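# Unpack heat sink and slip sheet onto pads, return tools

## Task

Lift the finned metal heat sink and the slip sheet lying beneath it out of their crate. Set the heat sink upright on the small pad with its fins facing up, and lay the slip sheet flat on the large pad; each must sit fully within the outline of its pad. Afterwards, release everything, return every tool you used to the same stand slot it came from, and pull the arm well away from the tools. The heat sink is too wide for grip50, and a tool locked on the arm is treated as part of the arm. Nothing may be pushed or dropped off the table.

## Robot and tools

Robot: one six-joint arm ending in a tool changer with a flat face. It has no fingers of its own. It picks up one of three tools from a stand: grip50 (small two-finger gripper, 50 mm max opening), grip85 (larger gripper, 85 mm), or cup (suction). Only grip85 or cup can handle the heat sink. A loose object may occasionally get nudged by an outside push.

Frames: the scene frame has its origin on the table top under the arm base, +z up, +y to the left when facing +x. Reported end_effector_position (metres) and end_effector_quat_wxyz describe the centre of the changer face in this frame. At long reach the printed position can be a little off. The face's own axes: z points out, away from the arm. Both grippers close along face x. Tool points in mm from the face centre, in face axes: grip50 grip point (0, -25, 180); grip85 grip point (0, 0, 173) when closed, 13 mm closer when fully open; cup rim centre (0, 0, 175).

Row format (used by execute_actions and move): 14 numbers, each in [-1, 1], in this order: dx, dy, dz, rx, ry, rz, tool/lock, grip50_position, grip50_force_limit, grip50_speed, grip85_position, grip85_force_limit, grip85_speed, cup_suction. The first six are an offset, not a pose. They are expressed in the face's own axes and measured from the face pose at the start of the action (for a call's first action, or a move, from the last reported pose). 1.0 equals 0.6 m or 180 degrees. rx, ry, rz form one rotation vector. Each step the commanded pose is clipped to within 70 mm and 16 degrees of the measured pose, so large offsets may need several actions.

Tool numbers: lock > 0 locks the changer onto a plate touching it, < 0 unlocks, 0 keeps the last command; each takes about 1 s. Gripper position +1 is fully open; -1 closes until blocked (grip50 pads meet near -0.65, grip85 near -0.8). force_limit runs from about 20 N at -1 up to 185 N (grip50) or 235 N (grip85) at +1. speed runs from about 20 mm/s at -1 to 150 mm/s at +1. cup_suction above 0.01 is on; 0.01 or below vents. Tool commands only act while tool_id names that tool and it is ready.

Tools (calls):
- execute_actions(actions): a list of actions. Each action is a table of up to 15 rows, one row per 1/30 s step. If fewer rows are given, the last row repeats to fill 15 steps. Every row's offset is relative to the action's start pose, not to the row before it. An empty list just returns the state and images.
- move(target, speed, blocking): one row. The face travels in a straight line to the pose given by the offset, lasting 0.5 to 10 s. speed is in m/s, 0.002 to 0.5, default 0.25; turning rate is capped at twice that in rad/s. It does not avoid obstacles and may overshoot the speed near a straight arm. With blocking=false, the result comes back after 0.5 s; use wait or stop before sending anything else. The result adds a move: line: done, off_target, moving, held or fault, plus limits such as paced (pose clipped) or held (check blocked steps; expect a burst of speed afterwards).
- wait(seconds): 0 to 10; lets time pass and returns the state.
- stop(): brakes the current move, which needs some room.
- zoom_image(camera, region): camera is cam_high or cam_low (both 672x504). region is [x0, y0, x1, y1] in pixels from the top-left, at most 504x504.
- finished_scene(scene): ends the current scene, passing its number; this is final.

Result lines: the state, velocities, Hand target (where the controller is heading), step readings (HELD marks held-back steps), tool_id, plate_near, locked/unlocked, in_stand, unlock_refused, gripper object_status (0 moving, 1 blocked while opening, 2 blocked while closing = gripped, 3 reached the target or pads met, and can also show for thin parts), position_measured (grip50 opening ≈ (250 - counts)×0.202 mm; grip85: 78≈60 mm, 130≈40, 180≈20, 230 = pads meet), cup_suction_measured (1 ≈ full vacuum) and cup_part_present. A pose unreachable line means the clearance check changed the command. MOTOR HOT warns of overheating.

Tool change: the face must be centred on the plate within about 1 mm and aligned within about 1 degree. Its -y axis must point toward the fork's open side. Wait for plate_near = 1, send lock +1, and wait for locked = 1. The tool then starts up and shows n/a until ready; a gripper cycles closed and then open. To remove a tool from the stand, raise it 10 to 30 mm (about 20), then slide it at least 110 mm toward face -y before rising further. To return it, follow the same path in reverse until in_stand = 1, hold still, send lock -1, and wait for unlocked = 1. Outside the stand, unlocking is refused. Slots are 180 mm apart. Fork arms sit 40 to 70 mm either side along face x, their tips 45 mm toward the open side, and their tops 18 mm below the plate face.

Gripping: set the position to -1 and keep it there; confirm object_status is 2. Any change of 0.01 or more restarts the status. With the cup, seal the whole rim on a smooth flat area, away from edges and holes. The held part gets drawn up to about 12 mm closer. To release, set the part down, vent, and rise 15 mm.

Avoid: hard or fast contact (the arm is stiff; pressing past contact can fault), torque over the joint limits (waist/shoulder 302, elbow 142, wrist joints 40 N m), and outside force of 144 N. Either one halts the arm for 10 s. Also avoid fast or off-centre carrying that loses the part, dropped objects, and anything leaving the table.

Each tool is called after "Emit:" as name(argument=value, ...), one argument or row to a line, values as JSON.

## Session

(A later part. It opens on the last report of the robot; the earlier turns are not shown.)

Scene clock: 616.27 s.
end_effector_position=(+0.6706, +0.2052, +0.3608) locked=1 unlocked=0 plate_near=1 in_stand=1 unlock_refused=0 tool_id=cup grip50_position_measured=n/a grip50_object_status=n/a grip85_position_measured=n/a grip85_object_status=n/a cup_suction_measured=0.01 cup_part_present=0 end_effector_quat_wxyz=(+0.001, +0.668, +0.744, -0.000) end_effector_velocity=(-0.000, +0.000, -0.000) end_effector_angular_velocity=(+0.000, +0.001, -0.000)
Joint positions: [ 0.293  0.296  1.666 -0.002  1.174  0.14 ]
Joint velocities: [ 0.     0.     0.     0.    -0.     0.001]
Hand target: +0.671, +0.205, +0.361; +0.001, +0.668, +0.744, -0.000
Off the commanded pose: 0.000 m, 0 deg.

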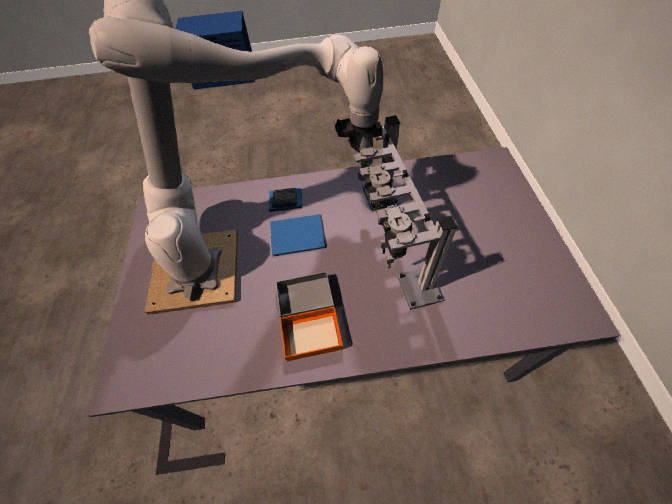

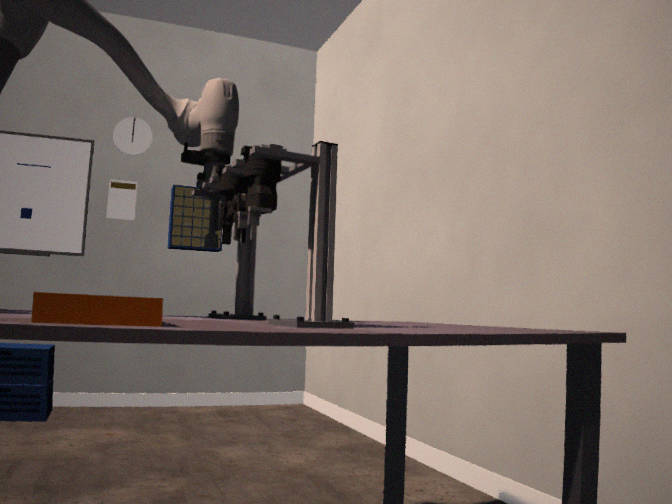

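Emit:
move(
  target=[0,0,-0.0333,0,0,0,0,1,0,0,1,0,0,0],
  speed=0.05,
)

Emit:
move(
  target=[0,-0.2,0,0,0,0,0,1,0,0,1,0,0,0],
  speed=0.15,
)

Emit:
move(
  target=[-0.8131,-0.3258,0.2428,0,0,0,0,1,0,0,1,0,0,0],
  speed=0.35,
)

Scene clock: 620.33 s.
end_effector_position=(+0.6705, +0.2052, +0.3809) locked=1 unlocked=0 plate_near=1 in_stand=0 unlock_refused=0 tool_id=cup grip50_position_measured=n/a grip50_object_status=n/a grip85_position_measured=n/a grip85_object_status=n/a cup_suction_measured=0.01 cup_part_present=0 end_effector_quat_wxyz=(+0.001, +0.668, +0.744, +0.000) end_effector_velocity=(+0.000, -0.000, -0.000) end_effector_angular_velocity=(+0.000, +0.000, -0.000)
Joint positions: [ 0.293  0.284  1.643 -0.002  1.208  0.14 ]
Joint velocities: [-0.  0.  0.  0.  0.  0.]
Hand target: +0.671, +0.205, +0.381; +0.001, +0.668, +0.744, -0.000
Off the commanded pose: 0.000 m, 0 deg.
move: done

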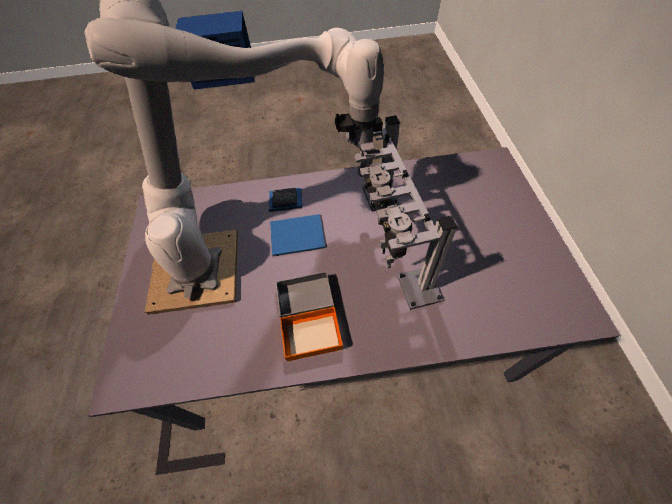

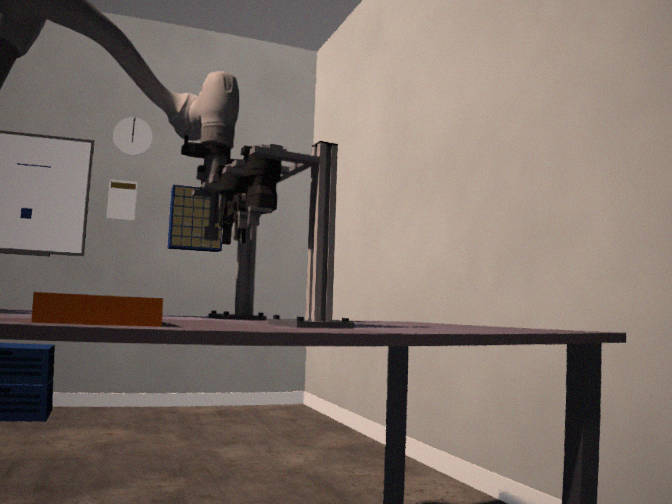

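Scene clock: 621.47 s.
end_effector_position=(+0.5512, +0.1922, +0.3805) locked=1 unlocked=0 plate_near=1 in_stand=0 unlock_refused=0 tool_id=cup grip50_position_measured=n/a grip50_object_status=n/a grip85_position_measured=n/a grip85_object_status=n/a cup_suction_measured=0.01 cup_part_present=0 end_effector_quat_wxyz=(+0.001, +0.668, +0.744, +0.000) end_effector_velocity=(-0.000, +0.000, +0.000) end_effector_angular_velocity=(+0.000, -0.001, -0.000)
Joint positions: [ 0.322  0.105  1.865 -0.002  1.165  0.169]
Joint velocities: [ 0.    -0.    -0.     0.    -0.001  0.   ]
Hand target: +0.551, +0.192, +0.381; +0.001, +0.668, +0.744, +0.000
Off the commanded pose: 0.000 m, 0 deg.
move: done

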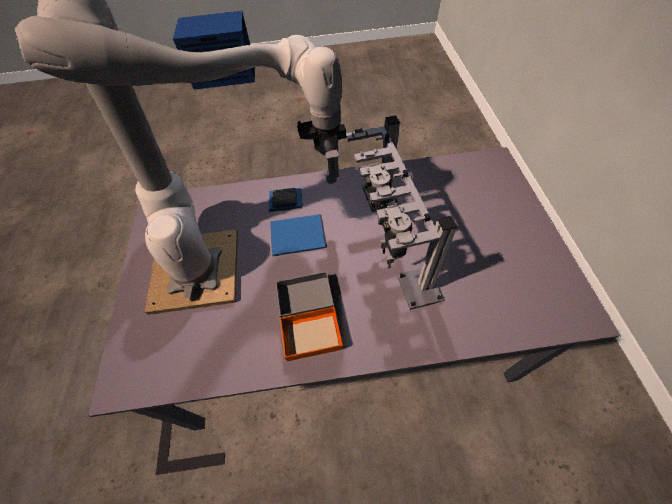

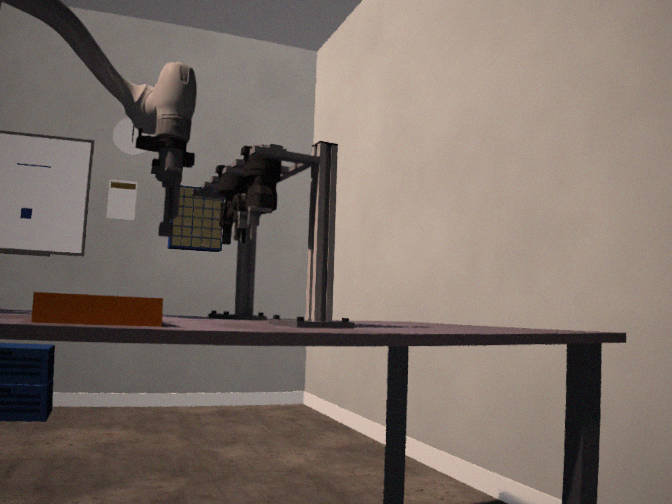

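Scene clock: 623.47 s.
end_effector_position=(+0.4101, -0.3135, +0.2350) locked=1 unlocked=0 plate_near=1 in_stand=0 unlock_refused=0 tool_id=cup grip50_position_measured=n/a grip50_object_status=n/a grip85_position_measured=n/a grip85_object_status=n/a cup_suction_measured=0.01 cup_part_present=0 end_effector_quat_wxyz=(+0.001, +0.668, +0.744, +0.001) end_effector_velocity=(-0.000, -0.000, -0.000) end_effector_angular_velocity=(+0.000, +0.000, -0.001)
Joint positions: [-0.679  0.141  2.133  0.007  0.863 -0.836]
Joint velocities: [-0.001  0.001  0.     0.    -0.    -0.   ]
Hand target: +0.410, -0.314, +0.235; +0.001, +0.668, +0.744, +0.001
Off the commanded pose: 0.001 m, 0 deg.
move: done

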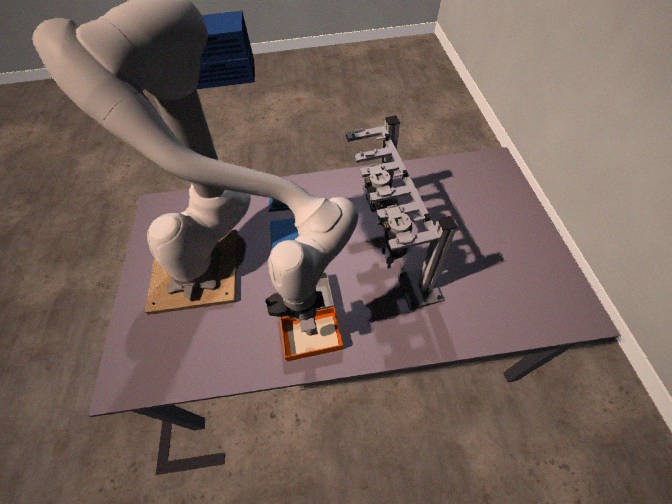

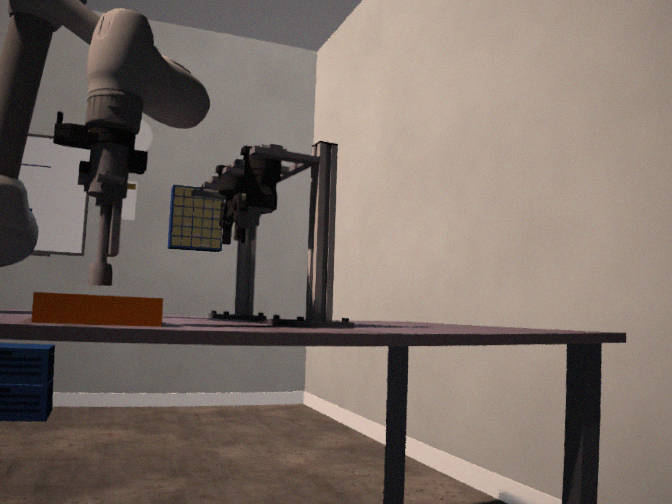

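Emit:
move(
  target=[0,0,0.0867,0,0,0,0,1,0,0,1,0,0,1],
  speed=0.08,
)

Scene clock: 626.33 s.
end_effector_position=(+0.4103, -0.3135, +0.1829) locked=1 unlocked=0 plate_near=1 in_stand=0 unlock_refused=0 tool_id=cup grip50_position_measured=n/a grip50_object_status=n/a grip85_position_measured=n/a grip85_object_status=n/a cup_suction_measured=0.01 cup_part_present=0 end_effector_quat_wxyz=(+0.001, +0.668, +0.744, +0.001) end_effector_velocity=(+0.000, -0.000, +0.001) end_effector_angular_velocity=(-0.001, +0.000, +0.001)
Joint positions: [-0.678  0.211  2.173  0.008  0.754 -0.837]
Joint velocities: [ 0.    -0.001 -0.001 -0.001  0.001  0.   ]
Hand target: +0.410, -0.314, +0.183; +0.001, +0.668, +0.744, +0.001
Off the commanded pose: 0.000 m, 0 deg.
move: done

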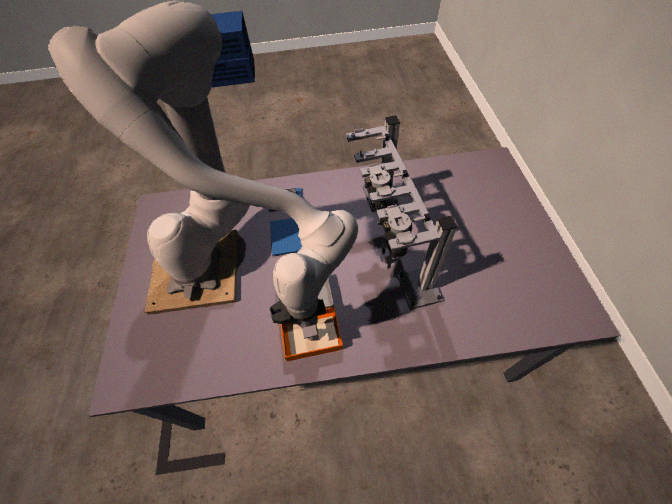

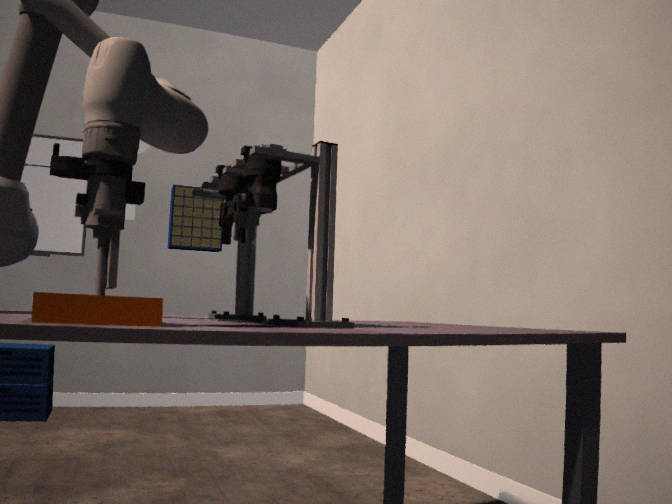

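Emit:
execute_actions(
  actions=[
    [[0,0,0.001,0,0,0,0,1,0,0,1,0,0,1],[0,0,0.002,0,0,0,0,1,0,0,1,0,0,1],[0,0,0.003,0,0,0,0,1,0,0,1,0,0,1],[0,0,0.004,0,0,0,0,1,0,0,1,0,0,1],[0,0,0.005,0,0,0,0,1,0,0,1,0,0,1]],
  ],
)

Scene clock: 629.60 s.
end_effector_position=(+0.4103, -0.3135, +0.1800) locked=1 unlocked=0 plate_near=1 in_stand=0 unlock_refused=0 tool_id=cup grip50_position_measured=n/a grip50_object_status=n/a grip85_position_measured=n/a grip85_object_status=n/a cup_suction_measured=0.95 cup_part_present=1 end_effector_quat_wxyz=(+0.001, +0.668, +0.744, +0.001) end_effector_velocity=(-0.000, +0.000, -0.000) end_effector_angular_velocity=(+0.001, +0.000, +0.000)
Joint positions: [-0.678  0.215  2.175  0.008  0.747 -0.837]
Joint velocities: [0. 0. 0. 0. 0. 0.]
Hand target: +0.410, -0.314, +0.180; +0.001, +0.668, +0.744, +0.001
Off the commanded pose: 0.000 m, 0 deg.
Step readings (end_effector_position):
0: (+0.4103, -0.3135, +0.1830)
1: (+0.4103, -0.3135, +0.1830)
2: (+0.4104, -0.3136, +0.1828)
4: (+0.4105, -0.3137, +0.1817)
8: (+0.4103, -0.3136, +0.1800)
15: end_effector_position above

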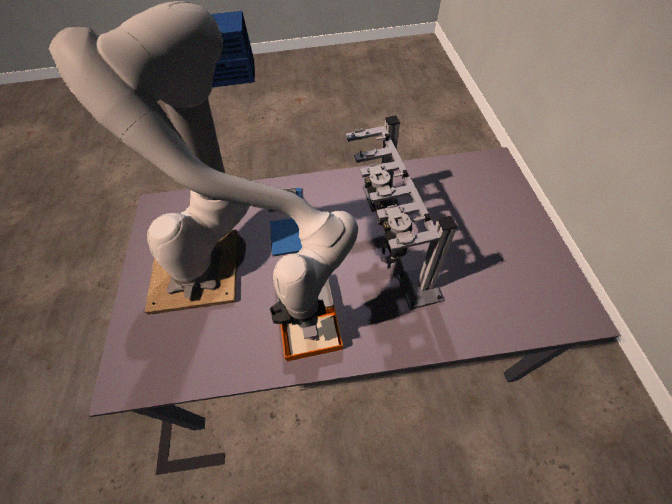

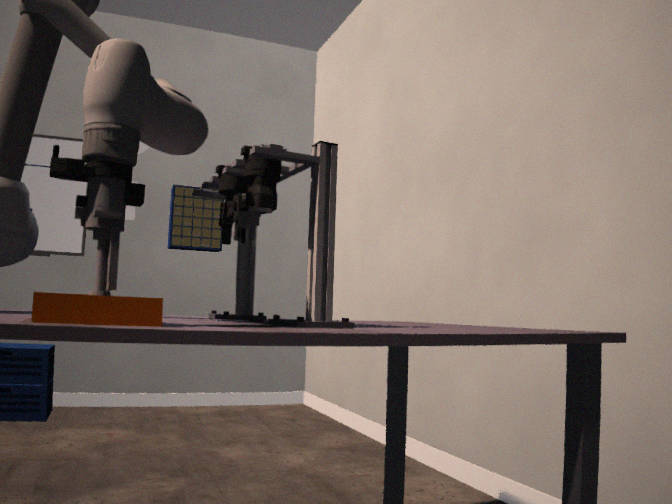

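Emit:
move(
  target=[0,0,-0.095,0,0,0,0,1,0,0,1,0,0,1],
  speed=0.1,
)

Emit:
zoom_image(
  camera="cam_low",
  region=[10, 200, 190, 340],
)

Emit:
zoom_image(
  camera="cam_high",
  region=[255, 270, 375, 370],
)

Scene clock: 633.87 s.
end_effector_position=(+0.4101, -0.3135, +0.2369) locked=1 unlocked=0 plate_near=1 in_stand=0 unlock_refused=0 tool_id=cup grip50_position_measured=n/a grip50_object_status=n/a grip85_position_measured=n/a grip85_object_status=n/a cup_suction_measured=0.99 cup_part_present=1 end_effector_quat_wxyz=(+0.001, +0.668, +0.744, +0.001) end_effector_velocity=(+0.000, -0.000, +0.000) end_effector_angular_velocity=(-0.001, -0.001, +0.000)
Joint positions: [-0.679  0.139  2.131  0.007  0.867 -0.836]
Joint velocities: [-0.    -0.001 -0.    -0.001 -0.    -0.   ]
Hand target: +0.410, -0.314, +0.237; +0.001, +0.668, +0.744, +0.001
Off the commanded pose: 0.000 m, 0 deg.
move: done

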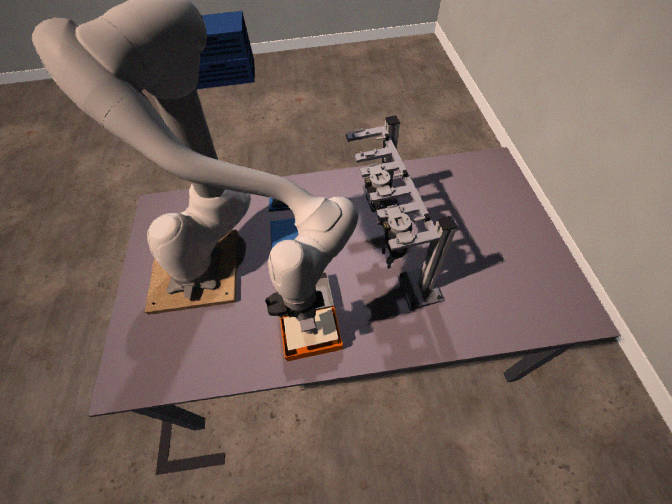

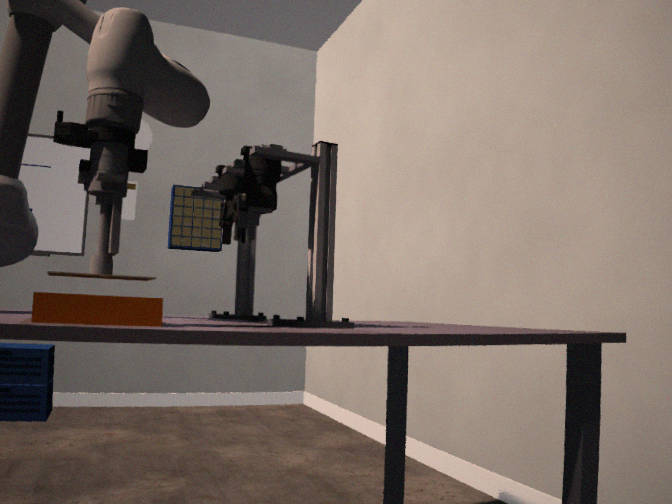

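Region (10, 200, 190, 340) of cam_low's 672x504 image, scaled by 2.800, with more detail than that image has.

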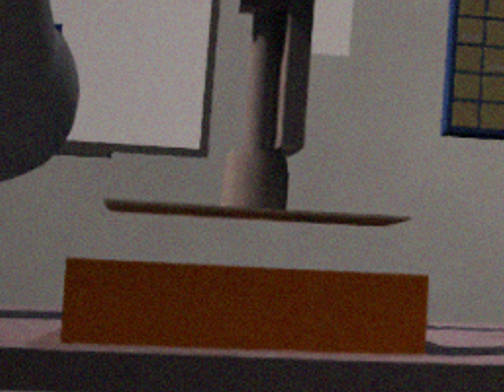

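Region (255, 270, 375, 370) of cam_high's 672x504 image, scaled by 4.200, with more detail than that image has.

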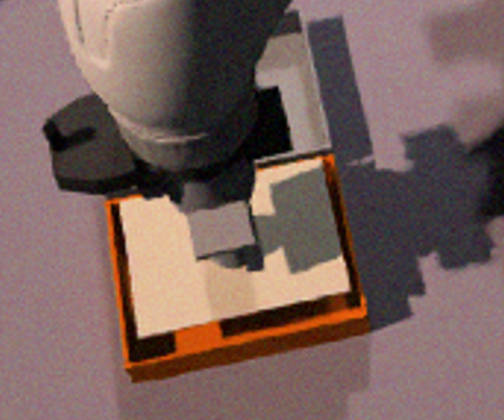

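Emit:
move(
  target=[0.72,0.0467,0.0398,0,0,0.0117,0,1,0,0,1,0,0,1],
  speed=0.3,
)

Emit:
move(
  target=[0,0,0.045,0,0,0,0,1,0,0,1,0,0,1],
  speed=0.08,
)

Emit:
zoom_image(
  camera="cam_high",
  region=[245, 170, 365, 270],
)

Scene clock: 647.73 s.
end_effector_position=(+0.3911, +0.1184, +0.2127) locked=1 unlocked=0 plate_near=1 in_stand=0 unlock_refused=0 tool_id=cup grip50_position_measured=n/a grip50_object_status=n/a grip85_position_measured=n/a grip85_object_status=n/a cup_suction_measured=0.99 cup_part_present=1 end_effector_quat_wxyz=(+0.001, +0.681, +0.732, +0.000) end_effector_velocity=(-0.000, +0.000, +0.000) end_effector_angular_velocity=(-0.000, -0.001, +0.000)
Joint positions: [ 0.254  0.007  2.335 -0.002  0.793  0.14 ]
Joint velocities: [ 0.001 -0.001  0.    -0.    -0.     0.001]
Hand target: +0.391, +0.118, +0.213; +0.001, +0.681, +0.732, +0.000
Off the commanded pose: 0.001 m, 0 deg.
move: done

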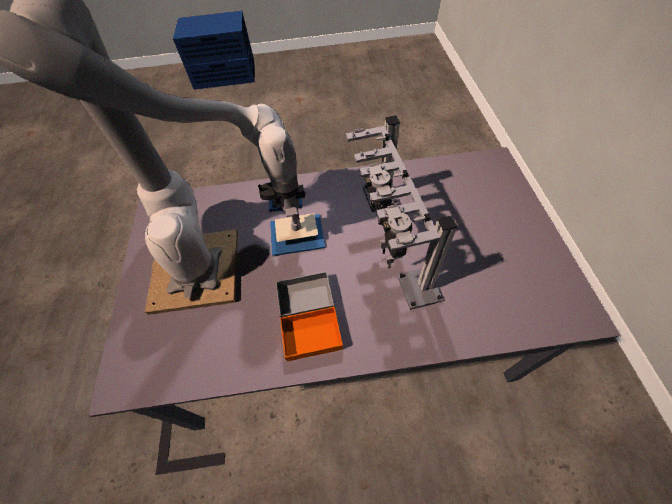

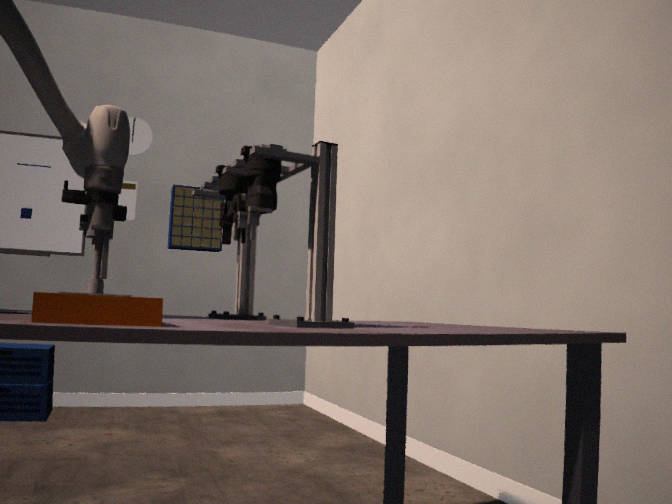

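Scene clock: 648.47 s.
end_effector_position=(+0.3912, +0.1184, +0.1857) locked=1 unlocked=0 plate_near=1 in_stand=0 unlock_refused=0 tool_id=cup grip50_position_measured=n/a grip50_object_status=n/a grip85_position_measured=n/a grip85_object_status=n/a cup_suction_measured=0.99 cup_part_present=1 end_effector_quat_wxyz=(+0.001, +0.681, +0.732, +0.000) end_effector_velocity=(-0.001, -0.000, -0.001) end_effector_angular_velocity=(-0.000, +0.001, -0.001)
Joint positions: [ 0.254  0.051  2.358 -0.002  0.726  0.14 ]
Joint velocities: [-0.     0.001  0.001  0.    -0.     0.   ]
Hand target: +0.391, +0.118, +0.186; +0.001, +0.681, +0.732, +0.000
Off the commanded pose: 0.000 m, 0 deg.
move: done

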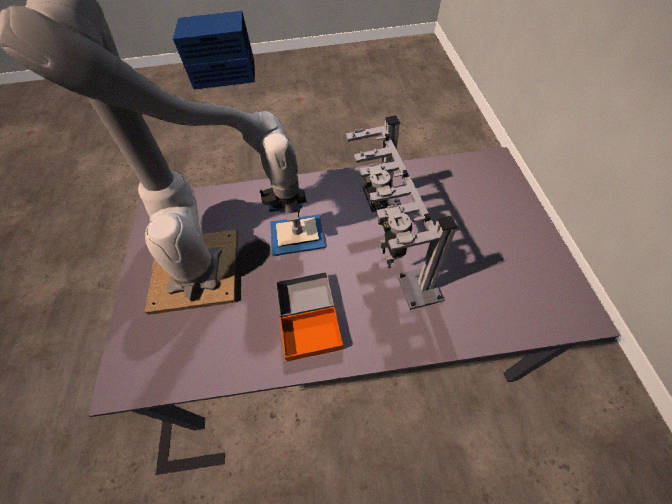

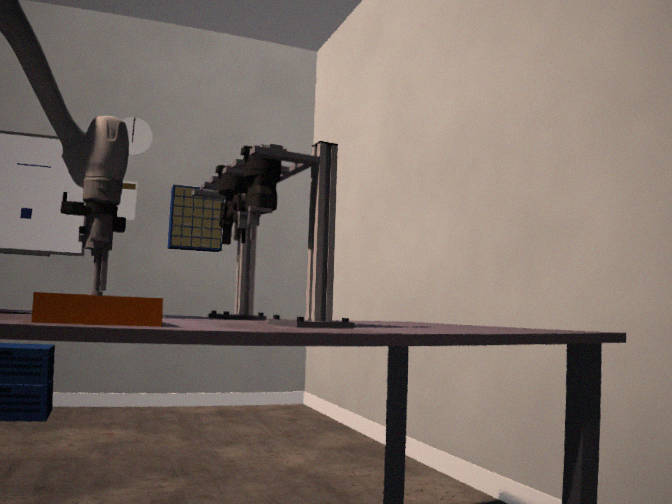

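Region (245, 170, 365, 270) of cam_high's 672x504 image, scaled by 4.200, with more detail than that image has.

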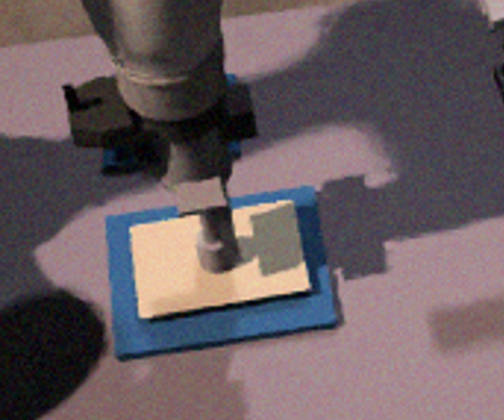

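Emit:
execute_actions(
  actions=[
    [[-0.002,0,0.002,0,0,0,0,1,0,0,1,0,0,1],[-0.004,0,0.004,0,0,0,0,1,0,0,1,0,0,1],[-0.006,0,0.006,0,0,0,0,1,0,0,1,0,0,1],[-0.0083,0,0.008,0,0,0,0,1,0,0,1,0,0,1],[-0.0083,0,0.0095,0,0,0,0,1,0,0,1,0,0,1]],
    [[0,0,0.0013,0,0,0,0,1,0,0,1,0,0,1]],
  ],
)

Scene clock: 660.00 s.
end_effector_position=(+0.3915, +0.1134, +0.1792) locked=1 unlocked=0 plate_near=1 in_stand=0 unlock_refused=0 tool_id=cup grip50_position_measured=n/a grip50_object_status=n/a grip85_position_measured=n/a grip85_object_status=n/a cup_suction_measured=0.99 cup_part_present=1 end_effector_quat_wxyz=(+0.001, +0.681, +0.732, +0.000) end_effector_velocity=(-0.000, +0.000, +0.000) end_effector_angular_velocity=(+0.000, +0.000, +0.000)
Joint positions: [ 0.242  0.061  2.365 -0.002  0.709  0.128]
Joint velocities: [ 0.    -0.     0.     0.001  0.    -0.   ]
Hand target: +0.392, +0.113, +0.179; +0.001, +0.681, +0.732, +0.000
Off the commanded pose: 0.000 m, 0 deg.
Step readings (end_effector_position; steps 1 to 15: 1st action; 16 to 30: 2nd action):
0: (+0.3912, +0.1184, +0.1857)
1: (+0.3912, +0.1184, +0.1857)
2: (+0.3914, +0.1179, +0.1853)
4: (+0.3915, +0.1157, +0.1830)
8: (+0.3915, +0.1134, +0.1800)
15: (+0.3916, +0.1134, +0.1800)
16: (+0.3916, +0.1134, +0.1800)
17: (+0.3916, +0.1134, +0.1796)
19: (+0.3915, +0.1134, +0.1792)
23: (+0.3915, +0.1134, +0.1792)
30: end_effector_position above

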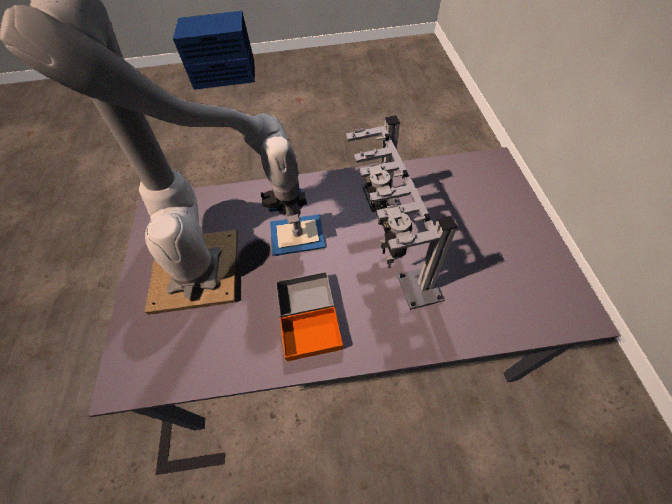

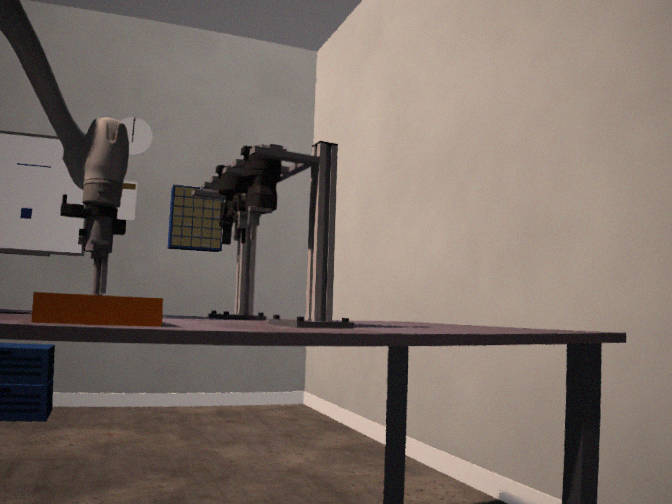

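Emit:
zoom_image(
  camera="cam_high",
  region=[262, 205, 337, 262],
)

Region (262, 205, 337, 262) of cam_high's 672x504 image, scaled by 6.720, with more detail than that image has; it fills the top 383 rows of this view, and the rest is white.

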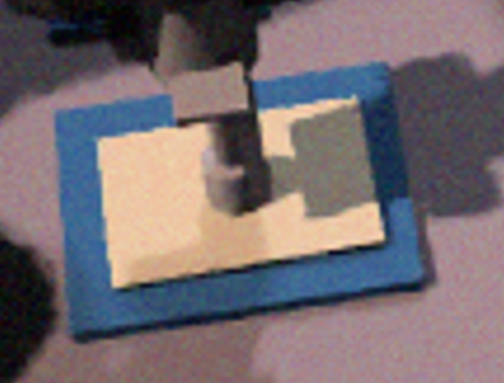

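Emit:
execute_actions(
  actions=[
    [[0,0,0.0014,0,0,0,0,1,0,0,1,0,0,1]],
  ],
)

Scene clock: 663.43 s.
end_effector_position=(+0.3915, +0.1134, +0.1784) locked=1 unlocked=0 plate_near=1 in_stand=0 unlock_refused=0 tool_id=cup grip50_position_measured=n/a grip50_object_status=n/a grip85_position_measured=n/a grip85_object_status=n/a cup_suction_measured=0.99 cup_part_present=1 end_effector_quat_wxyz=(+0.001, +0.681, +0.732, +0.000) end_effector_velocity=(-0.000, -0.000, -0.000) end_effector_angular_velocity=(-0.000, +0.001, +0.000)
Joint positions: [ 0.242  0.062  2.366 -0.002  0.707  0.128]
Joint velocities: [-0.     0.001  0.    -0.    -0.     0.   ]
Hand target: +0.392, +0.113, +0.178; +0.001, +0.681, +0.732, +0.000
Off the commanded pose: 0.000 m, 0 deg.
Step readings (end_effector_position):
0: (+0.3916, +0.1134, +0.1792)
1: (+0.3916, +0.1134, +0.1792)
2: (+0.3918, +0.1135, +0.1789)
4: (+0.3918, +0.1135, +0.1785)
8: (+0.3916, +0.1134, +0.1784)
15: end_effector_position above

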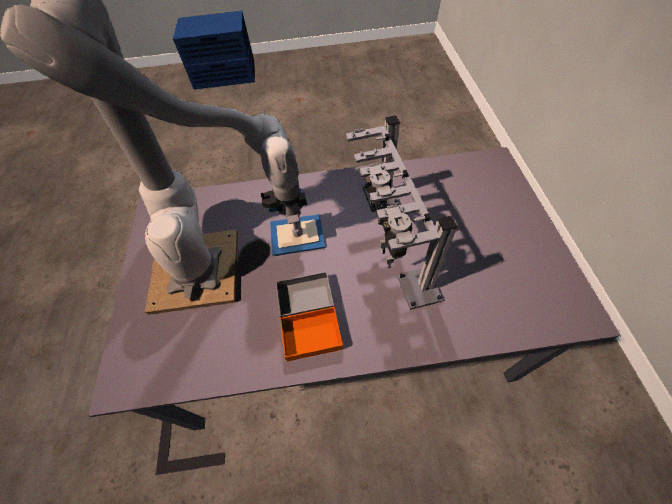

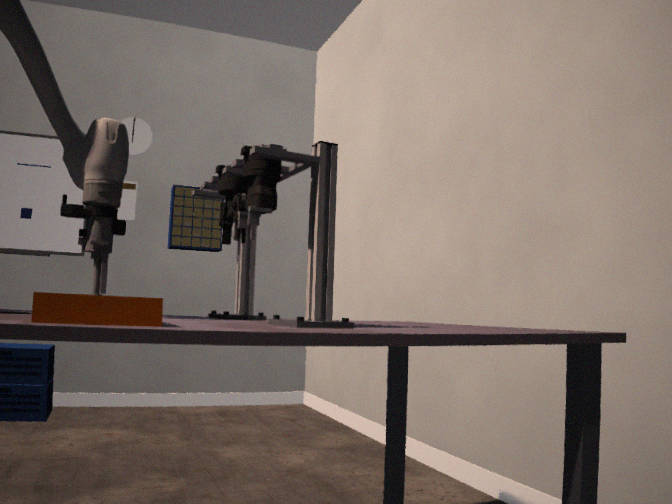

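Emit:
execute_actions(
  actions=[
    [[0,0,0.0014,0,0,0,0,1,0,0,1,0,0,1]],
  ],
)

Scene clock: 665.50 s.
end_effector_position=(+0.3915, +0.1134, +0.1775) locked=1 unlocked=0 plate_near=1 in_stand=0 unlock_refused=0 tool_id=cup grip50_position_measured=n/a grip50_object_status=n/a grip85_position_measured=n/a grip85_object_status=n/a cup_suction_measured=0.99 cup_part_present=1 end_effector_quat_wxyz=(+0.001, +0.681, +0.732, +0.000) end_effector_velocity=(+0.000, -0.000, +0.000) end_effector_angular_velocity=(-0.000, -0.001, +0.001)
Joint positions: [ 0.242  0.064  2.367 -0.002  0.705  0.128]
Joint velocities: [-0.    -0.    -0.    -0.001 -0.001 -0.   ]
Hand target: +0.392, +0.113, +0.178; +0.001, +0.681, +0.732, +0.000
Off the commanded pose: 0.000 m, 0 deg.
Step readings (end_effector_position):
0: (+0.3915, +0.1134, +0.1784)
1: (+0.3915, +0.1134, +0.1784)
2: (+0.3916, +0.1134, +0.1780)
4: (+0.3915, +0.1134, +0.1776)
8: (+0.3915, +0.1134, +0.1775)
15: end_effector_position above

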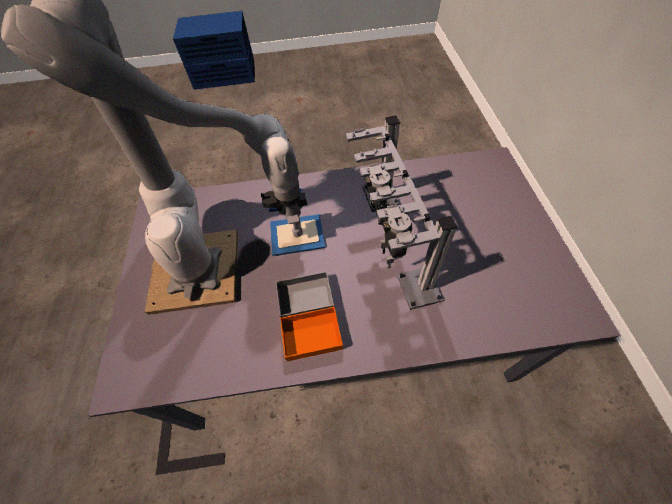

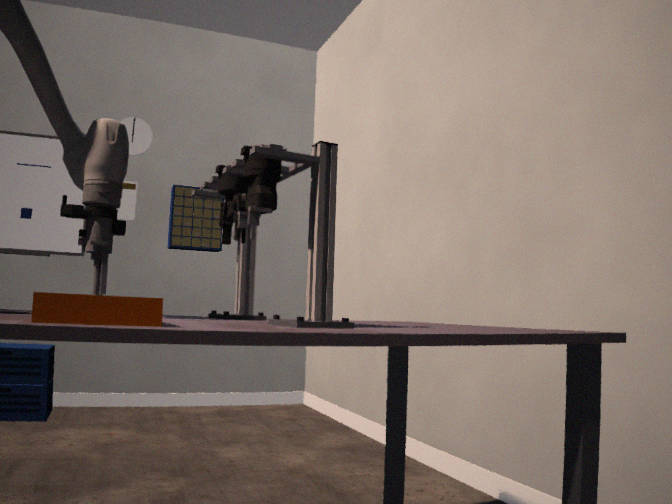

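Emit:
execute_actions(
  actions=[
    [[0,0,0.0013,0,0,0,0,1,0,0,1,0,0,1],[0,0,0.0013,0,0,0,0,1,0,0,1,0,0,1],[0,0,0.0013,0,0,0,0,1,0,0,1,0,0,1],[0,0,0.0013,0,0,0,0,1,0,0,1,0,0,1],[0,0,0.0013,0,0,0,0,1,0,0,1,0,0,1],[0,0,0.0013,0,0,0,0,1,0,0,1,0,0,1],[0,0,0.0013,0,0,0,0,1,0,0,1,0,0,1],[0,0,0.0013,0,0,0,0,1,0,0,1,0,0,1],[0,0,0.0013,0,0,0,0,1,0,0,1,0,0,0]],
  ],
)

Scene clock: 670.30 s.
end_effector_position=(+0.3915, +0.1134, +0.1767) locked=1 unlocked=0 plate_near=1 in_stand=0 unlock_refused=0 tool_id=cup grip50_position_measured=n/a grip50_object_status=n/a grip85_position_measured=n/a grip85_object_status=n/a cup_suction_measured=0.01 cup_part_present=0 end_effector_quat_wxyz=(+0.001, +0.681, +0.732, +0.000) end_effector_velocity=(+0.000, +0.000, -0.000) end_effector_angular_velocity=(-0.000, +0.001, -0.001)
Joint positions: [ 0.242  0.065  2.367 -0.002  0.703  0.128]
Joint velocities: [ 0.     0.001 -0.     0.    -0.     0.001]
Hand target: +0.392, +0.113, +0.177; +0.001, +0.681, +0.732, +0.000
Off the commanded pose: 0.000 m, 0 deg.
Step readings (end_effector_position):
0: (+0.3915, +0.1134, +0.1775)
1: (+0.3915, +0.1134, +0.1775)
2: (+0.3917, +0.1135, +0.1773)
4: (+0.3918, +0.1135, +0.1769)
8: (+0.3916, +0.1134, +0.1768)
15: end_effector_position above

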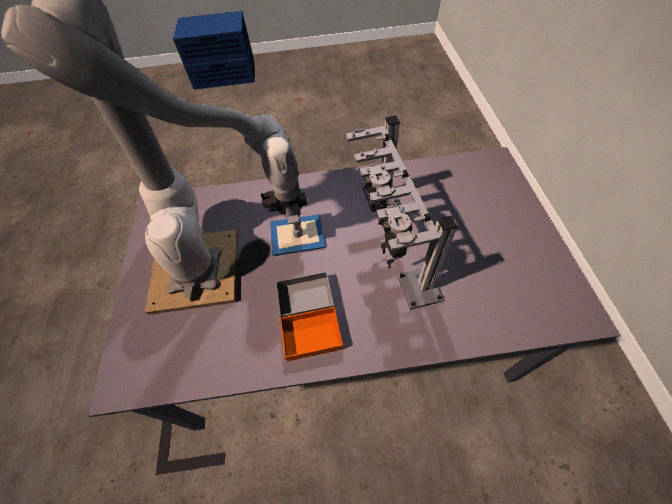

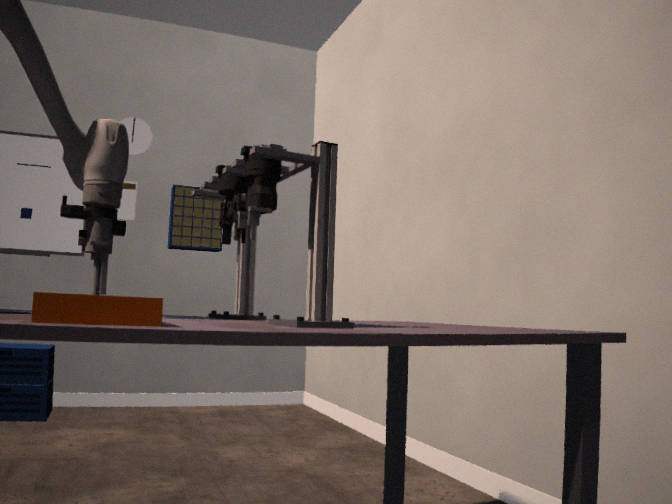

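Emit:
move(
  target=[0,0,-0.0333,0,0,0,0,1,0,0,1,0,0,0],
  speed=0.06,
)

Emit:
move(
  target=[0.1128,0.2753,-0.3067,0,0,-0.0101,0,1,0,0,1,0,0,0],
  speed=0.3,
)

Scene clock: 677.20 s.
end_effector_position=(+0.3915, +0.1134, +0.1967) locked=1 unlocked=0 plate_near=1 in_stand=0 unlock_refused=0 tool_id=cup grip50_position_measured=n/a grip50_object_status=n/a grip85_position_measured=n/a grip85_object_status=n/a cup_suction_measured=0.01 cup_part_present=0 end_effector_quat_wxyz=(+0.001, +0.681, +0.732, +0.000) end_effector_velocity=(-0.001, -0.000, -0.001) end_effector_angular_velocity=(-0.001, +0.002, +0.001)
Joint positions: [ 0.242  0.031  2.351 -0.002  0.754  0.128]
Joint velocities: [ 0.     0.001  0.001 -0.002  0.001  0.   ]
Hand target: +0.391, +0.113, +0.197; +0.001, +0.681, +0.732, +0.000
Off the commanded pose: 0.000 m, 0 deg.
move: done

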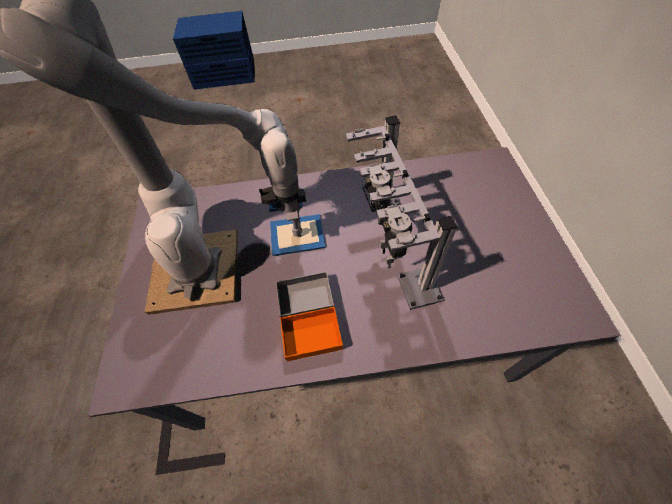

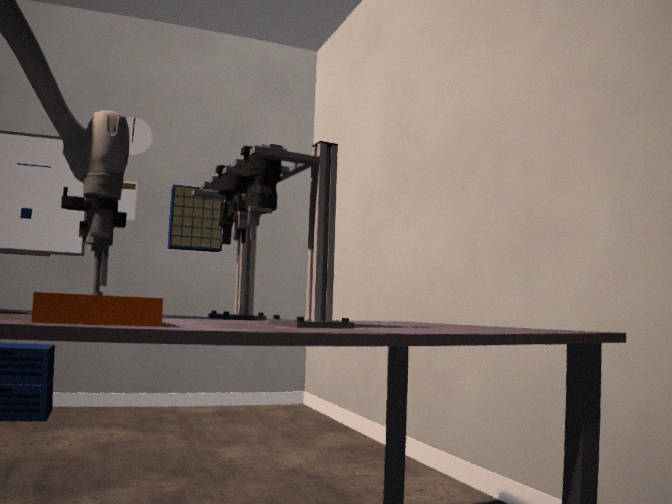

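Scene clock: 678.47 s.
end_effector_position=(+0.5510, +0.1930, +0.3810) locked=1 unlocked=0 plate_near=1 in_stand=0 unlock_refused=0 tool_id=cup grip50_position_measured=n/a grip50_object_status=n/a grip85_position_measured=n/a grip85_object_status=n/a cup_suction_measured=0.01 cup_part_present=0 end_effector_quat_wxyz=(+0.001, +0.670, +0.743, -0.000) end_effector_velocity=(+0.001, -0.000, +0.001) end_effector_angular_velocity=(-0.001, -0.001, +0.000)
Joint positions: [ 0.323  0.105  1.865 -0.002  1.166  0.176]
Joint velocities: [-0.     0.    -0.002 -0.001  0.001  0.   ]
Hand target: +0.551, +0.193, +0.381; +0.001, +0.670, +0.743, +0.000
Off the commanded pose: 0.000 m, 0 deg.
move: done

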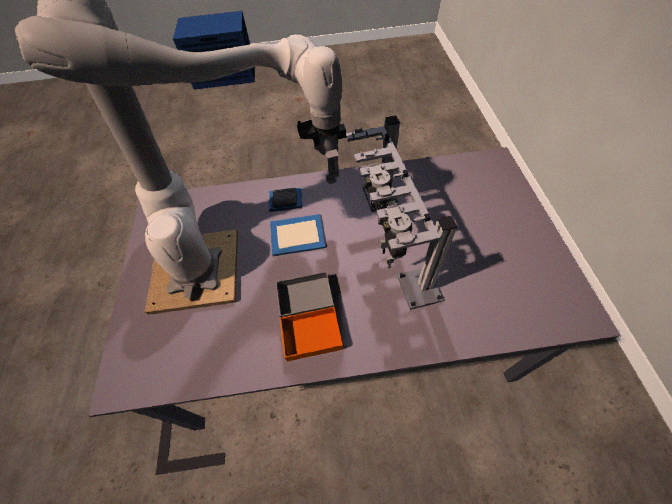

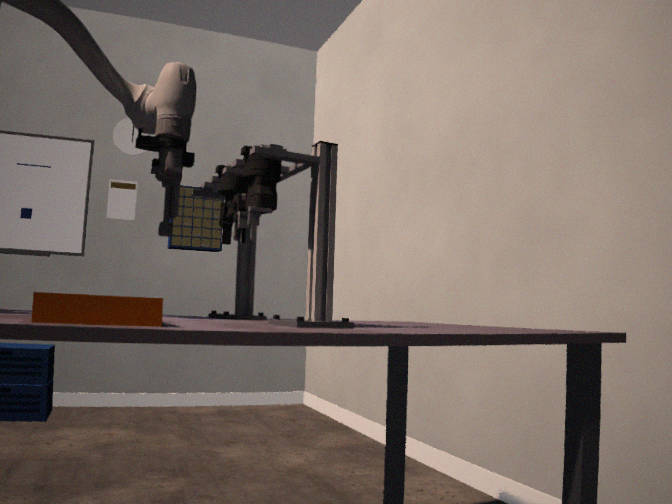

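Emit:
move(
  target=[-0.0005,0.2009,0.0008,0,0,0,0,1,0,0,1,0,0,0],
  speed=0.13,
)

Scene clock: 743.93 s.
end_effector_position=(+0.6709, +0.2051, +0.3808) locked=1 unlocked=0 plate_near=1 in_stand=0 unlock_refused=0 tool_id=cup grip50_position_measured=n/a grip50_object_status=n/a grip85_position_measured=n/a grip85_object_status=n/a cup_suction_measured=0.01 cup_part_present=0 end_effector_quat_wxyz=(+0.001, +0.670, +0.743, -0.000) end_effector_velocity=(+0.000, +0.000, +0.000) end_effector_angular_velocity=(+0.001, -0.001, -0.001)
Joint positions: [ 0.292  0.285  1.643 -0.002  1.208  0.145]
Joint velocities: [-0.     0.    -0.001  0.001 -0.     0.   ]
Hand target: +0.671, +0.205, +0.381; +0.001, +0.670, +0.743, +0.000
Off the commanded pose: 0.000 m, 0 deg.
move: done

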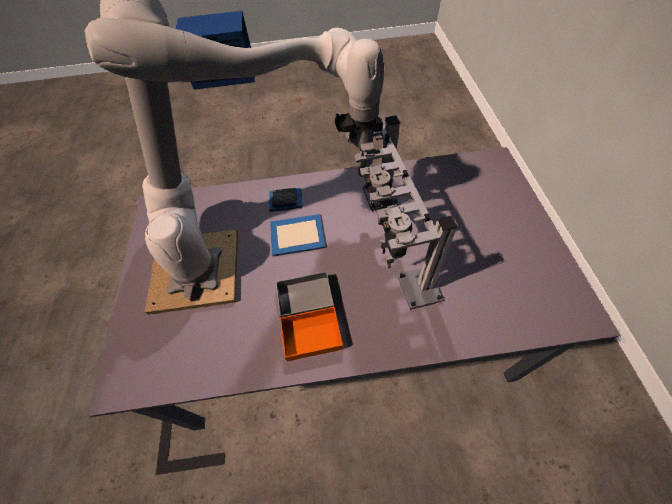

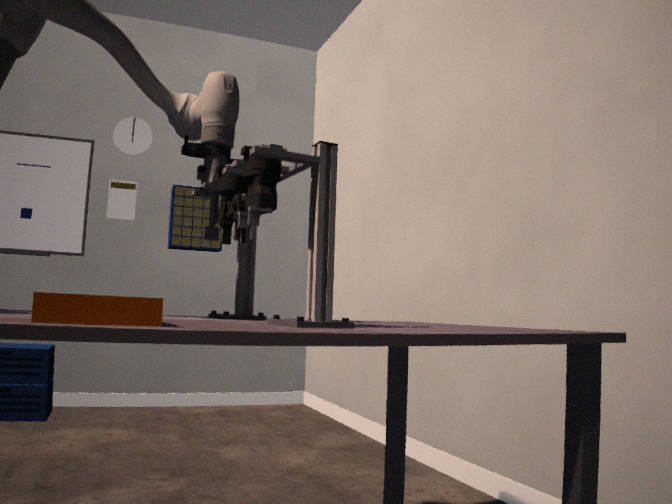

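Emit:
execute_actions(
  actions=[
    [[0,0,0.004,0,0,0,0,1,0,0,1,0,0,0],[0,0,0.007,0,0,0,0,1,0,0,1,0,0,0],[0,0,0.010,0,0,0,0,1,0,0,1,0,0,0],[0,0,0.012,0,0,0,0,1,0,0,1,0,0,0],[0,0,0.014,0,0,0,0,1,0,0,1,0,0,0],[0,0,0.0158,0,0,0,0,1,0,0,1,0,0,0]],
    [[0,0,0.0013,0,0,0,0,1,0,0,1,0,0,0]],
    [[0,0,0.0012,0,0,0,0,1,0,0,1,0,0,0]],
  ],
)

Scene clock: 749.73 s.
end_effector_position=(+0.6709, +0.2051, +0.3698) locked=1 unlocked=0 plate_near=1 in_stand=0 unlock_refused=0 tool_id=cup grip50_position_measured=n/a grip50_object_status=n/a grip85_position_measured=n/a grip85_object_status=n/a cup_suction_measured=0.01 cup_part_present=0 end_effector_quat_wxyz=(+0.001, +0.670, +0.743, -0.000) end_effector_velocity=(-0.001, -0.000, +0.000) end_effector_angular_velocity=(+0.000, +0.000, -0.000)
Joint positions: [ 0.292  0.291  1.655 -0.002  1.189  0.145]
Joint velocities: [ 0.    -0.001  0.001  0.001  0.    -0.   ]
Hand target: +0.671, +0.205, +0.370; +0.001, +0.670, +0.743, -0.000
Off the commanded pose: 0.000 m, 0 deg.
Step readings (end_effector_position; steps 1 to 15: 1st action; 16 to 30: 2nd action; 31 to 45: 3rd action):
0: (+0.6709, +0.2051, +0.3808)
1: (+0.6709, +0.2051, +0.3808)
2: (+0.6712, +0.2052, +0.3800)
4: (+0.6710, +0.2052, +0.3760)
8: (+0.6709, +0.2051, +0.3714)
15: (+0.6709, +0.2051, +0.3713)
16: (+0.6709, +0.2051, +0.3713)
17: (+0.6709, +0.2051, +0.3710)
19: (+0.6709, +0.2051, +0.3705)
23: (+0.6709, +0.2051, +0.3705)
30: (+0.6709, +0.2051, +0.3705)
31: (+0.6709, +0.2051, +0.3705)
32: (+0.6710, +0.2051, +0.3703)
34: (+0.6709, +0.2051, +0.3698)
38: (+0.6709, +0.2051, +0.3698)
45: end_effector_position above

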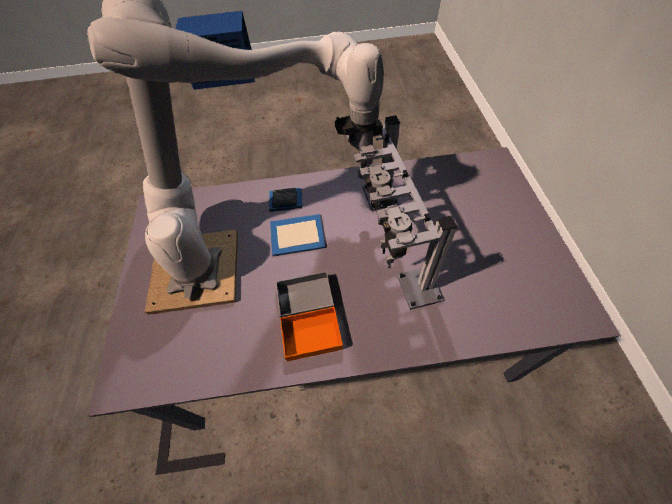

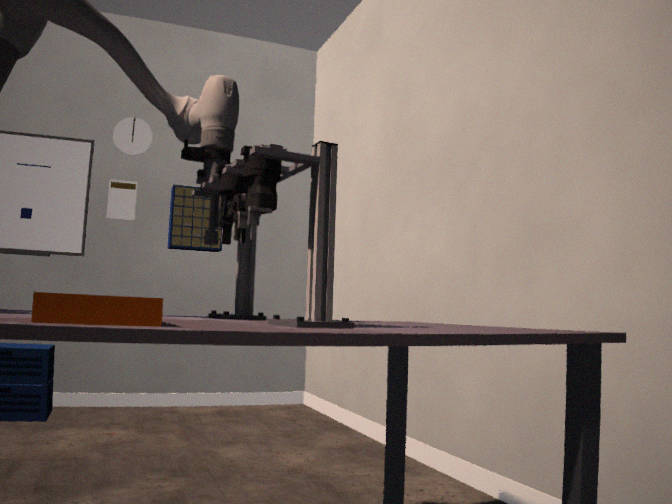

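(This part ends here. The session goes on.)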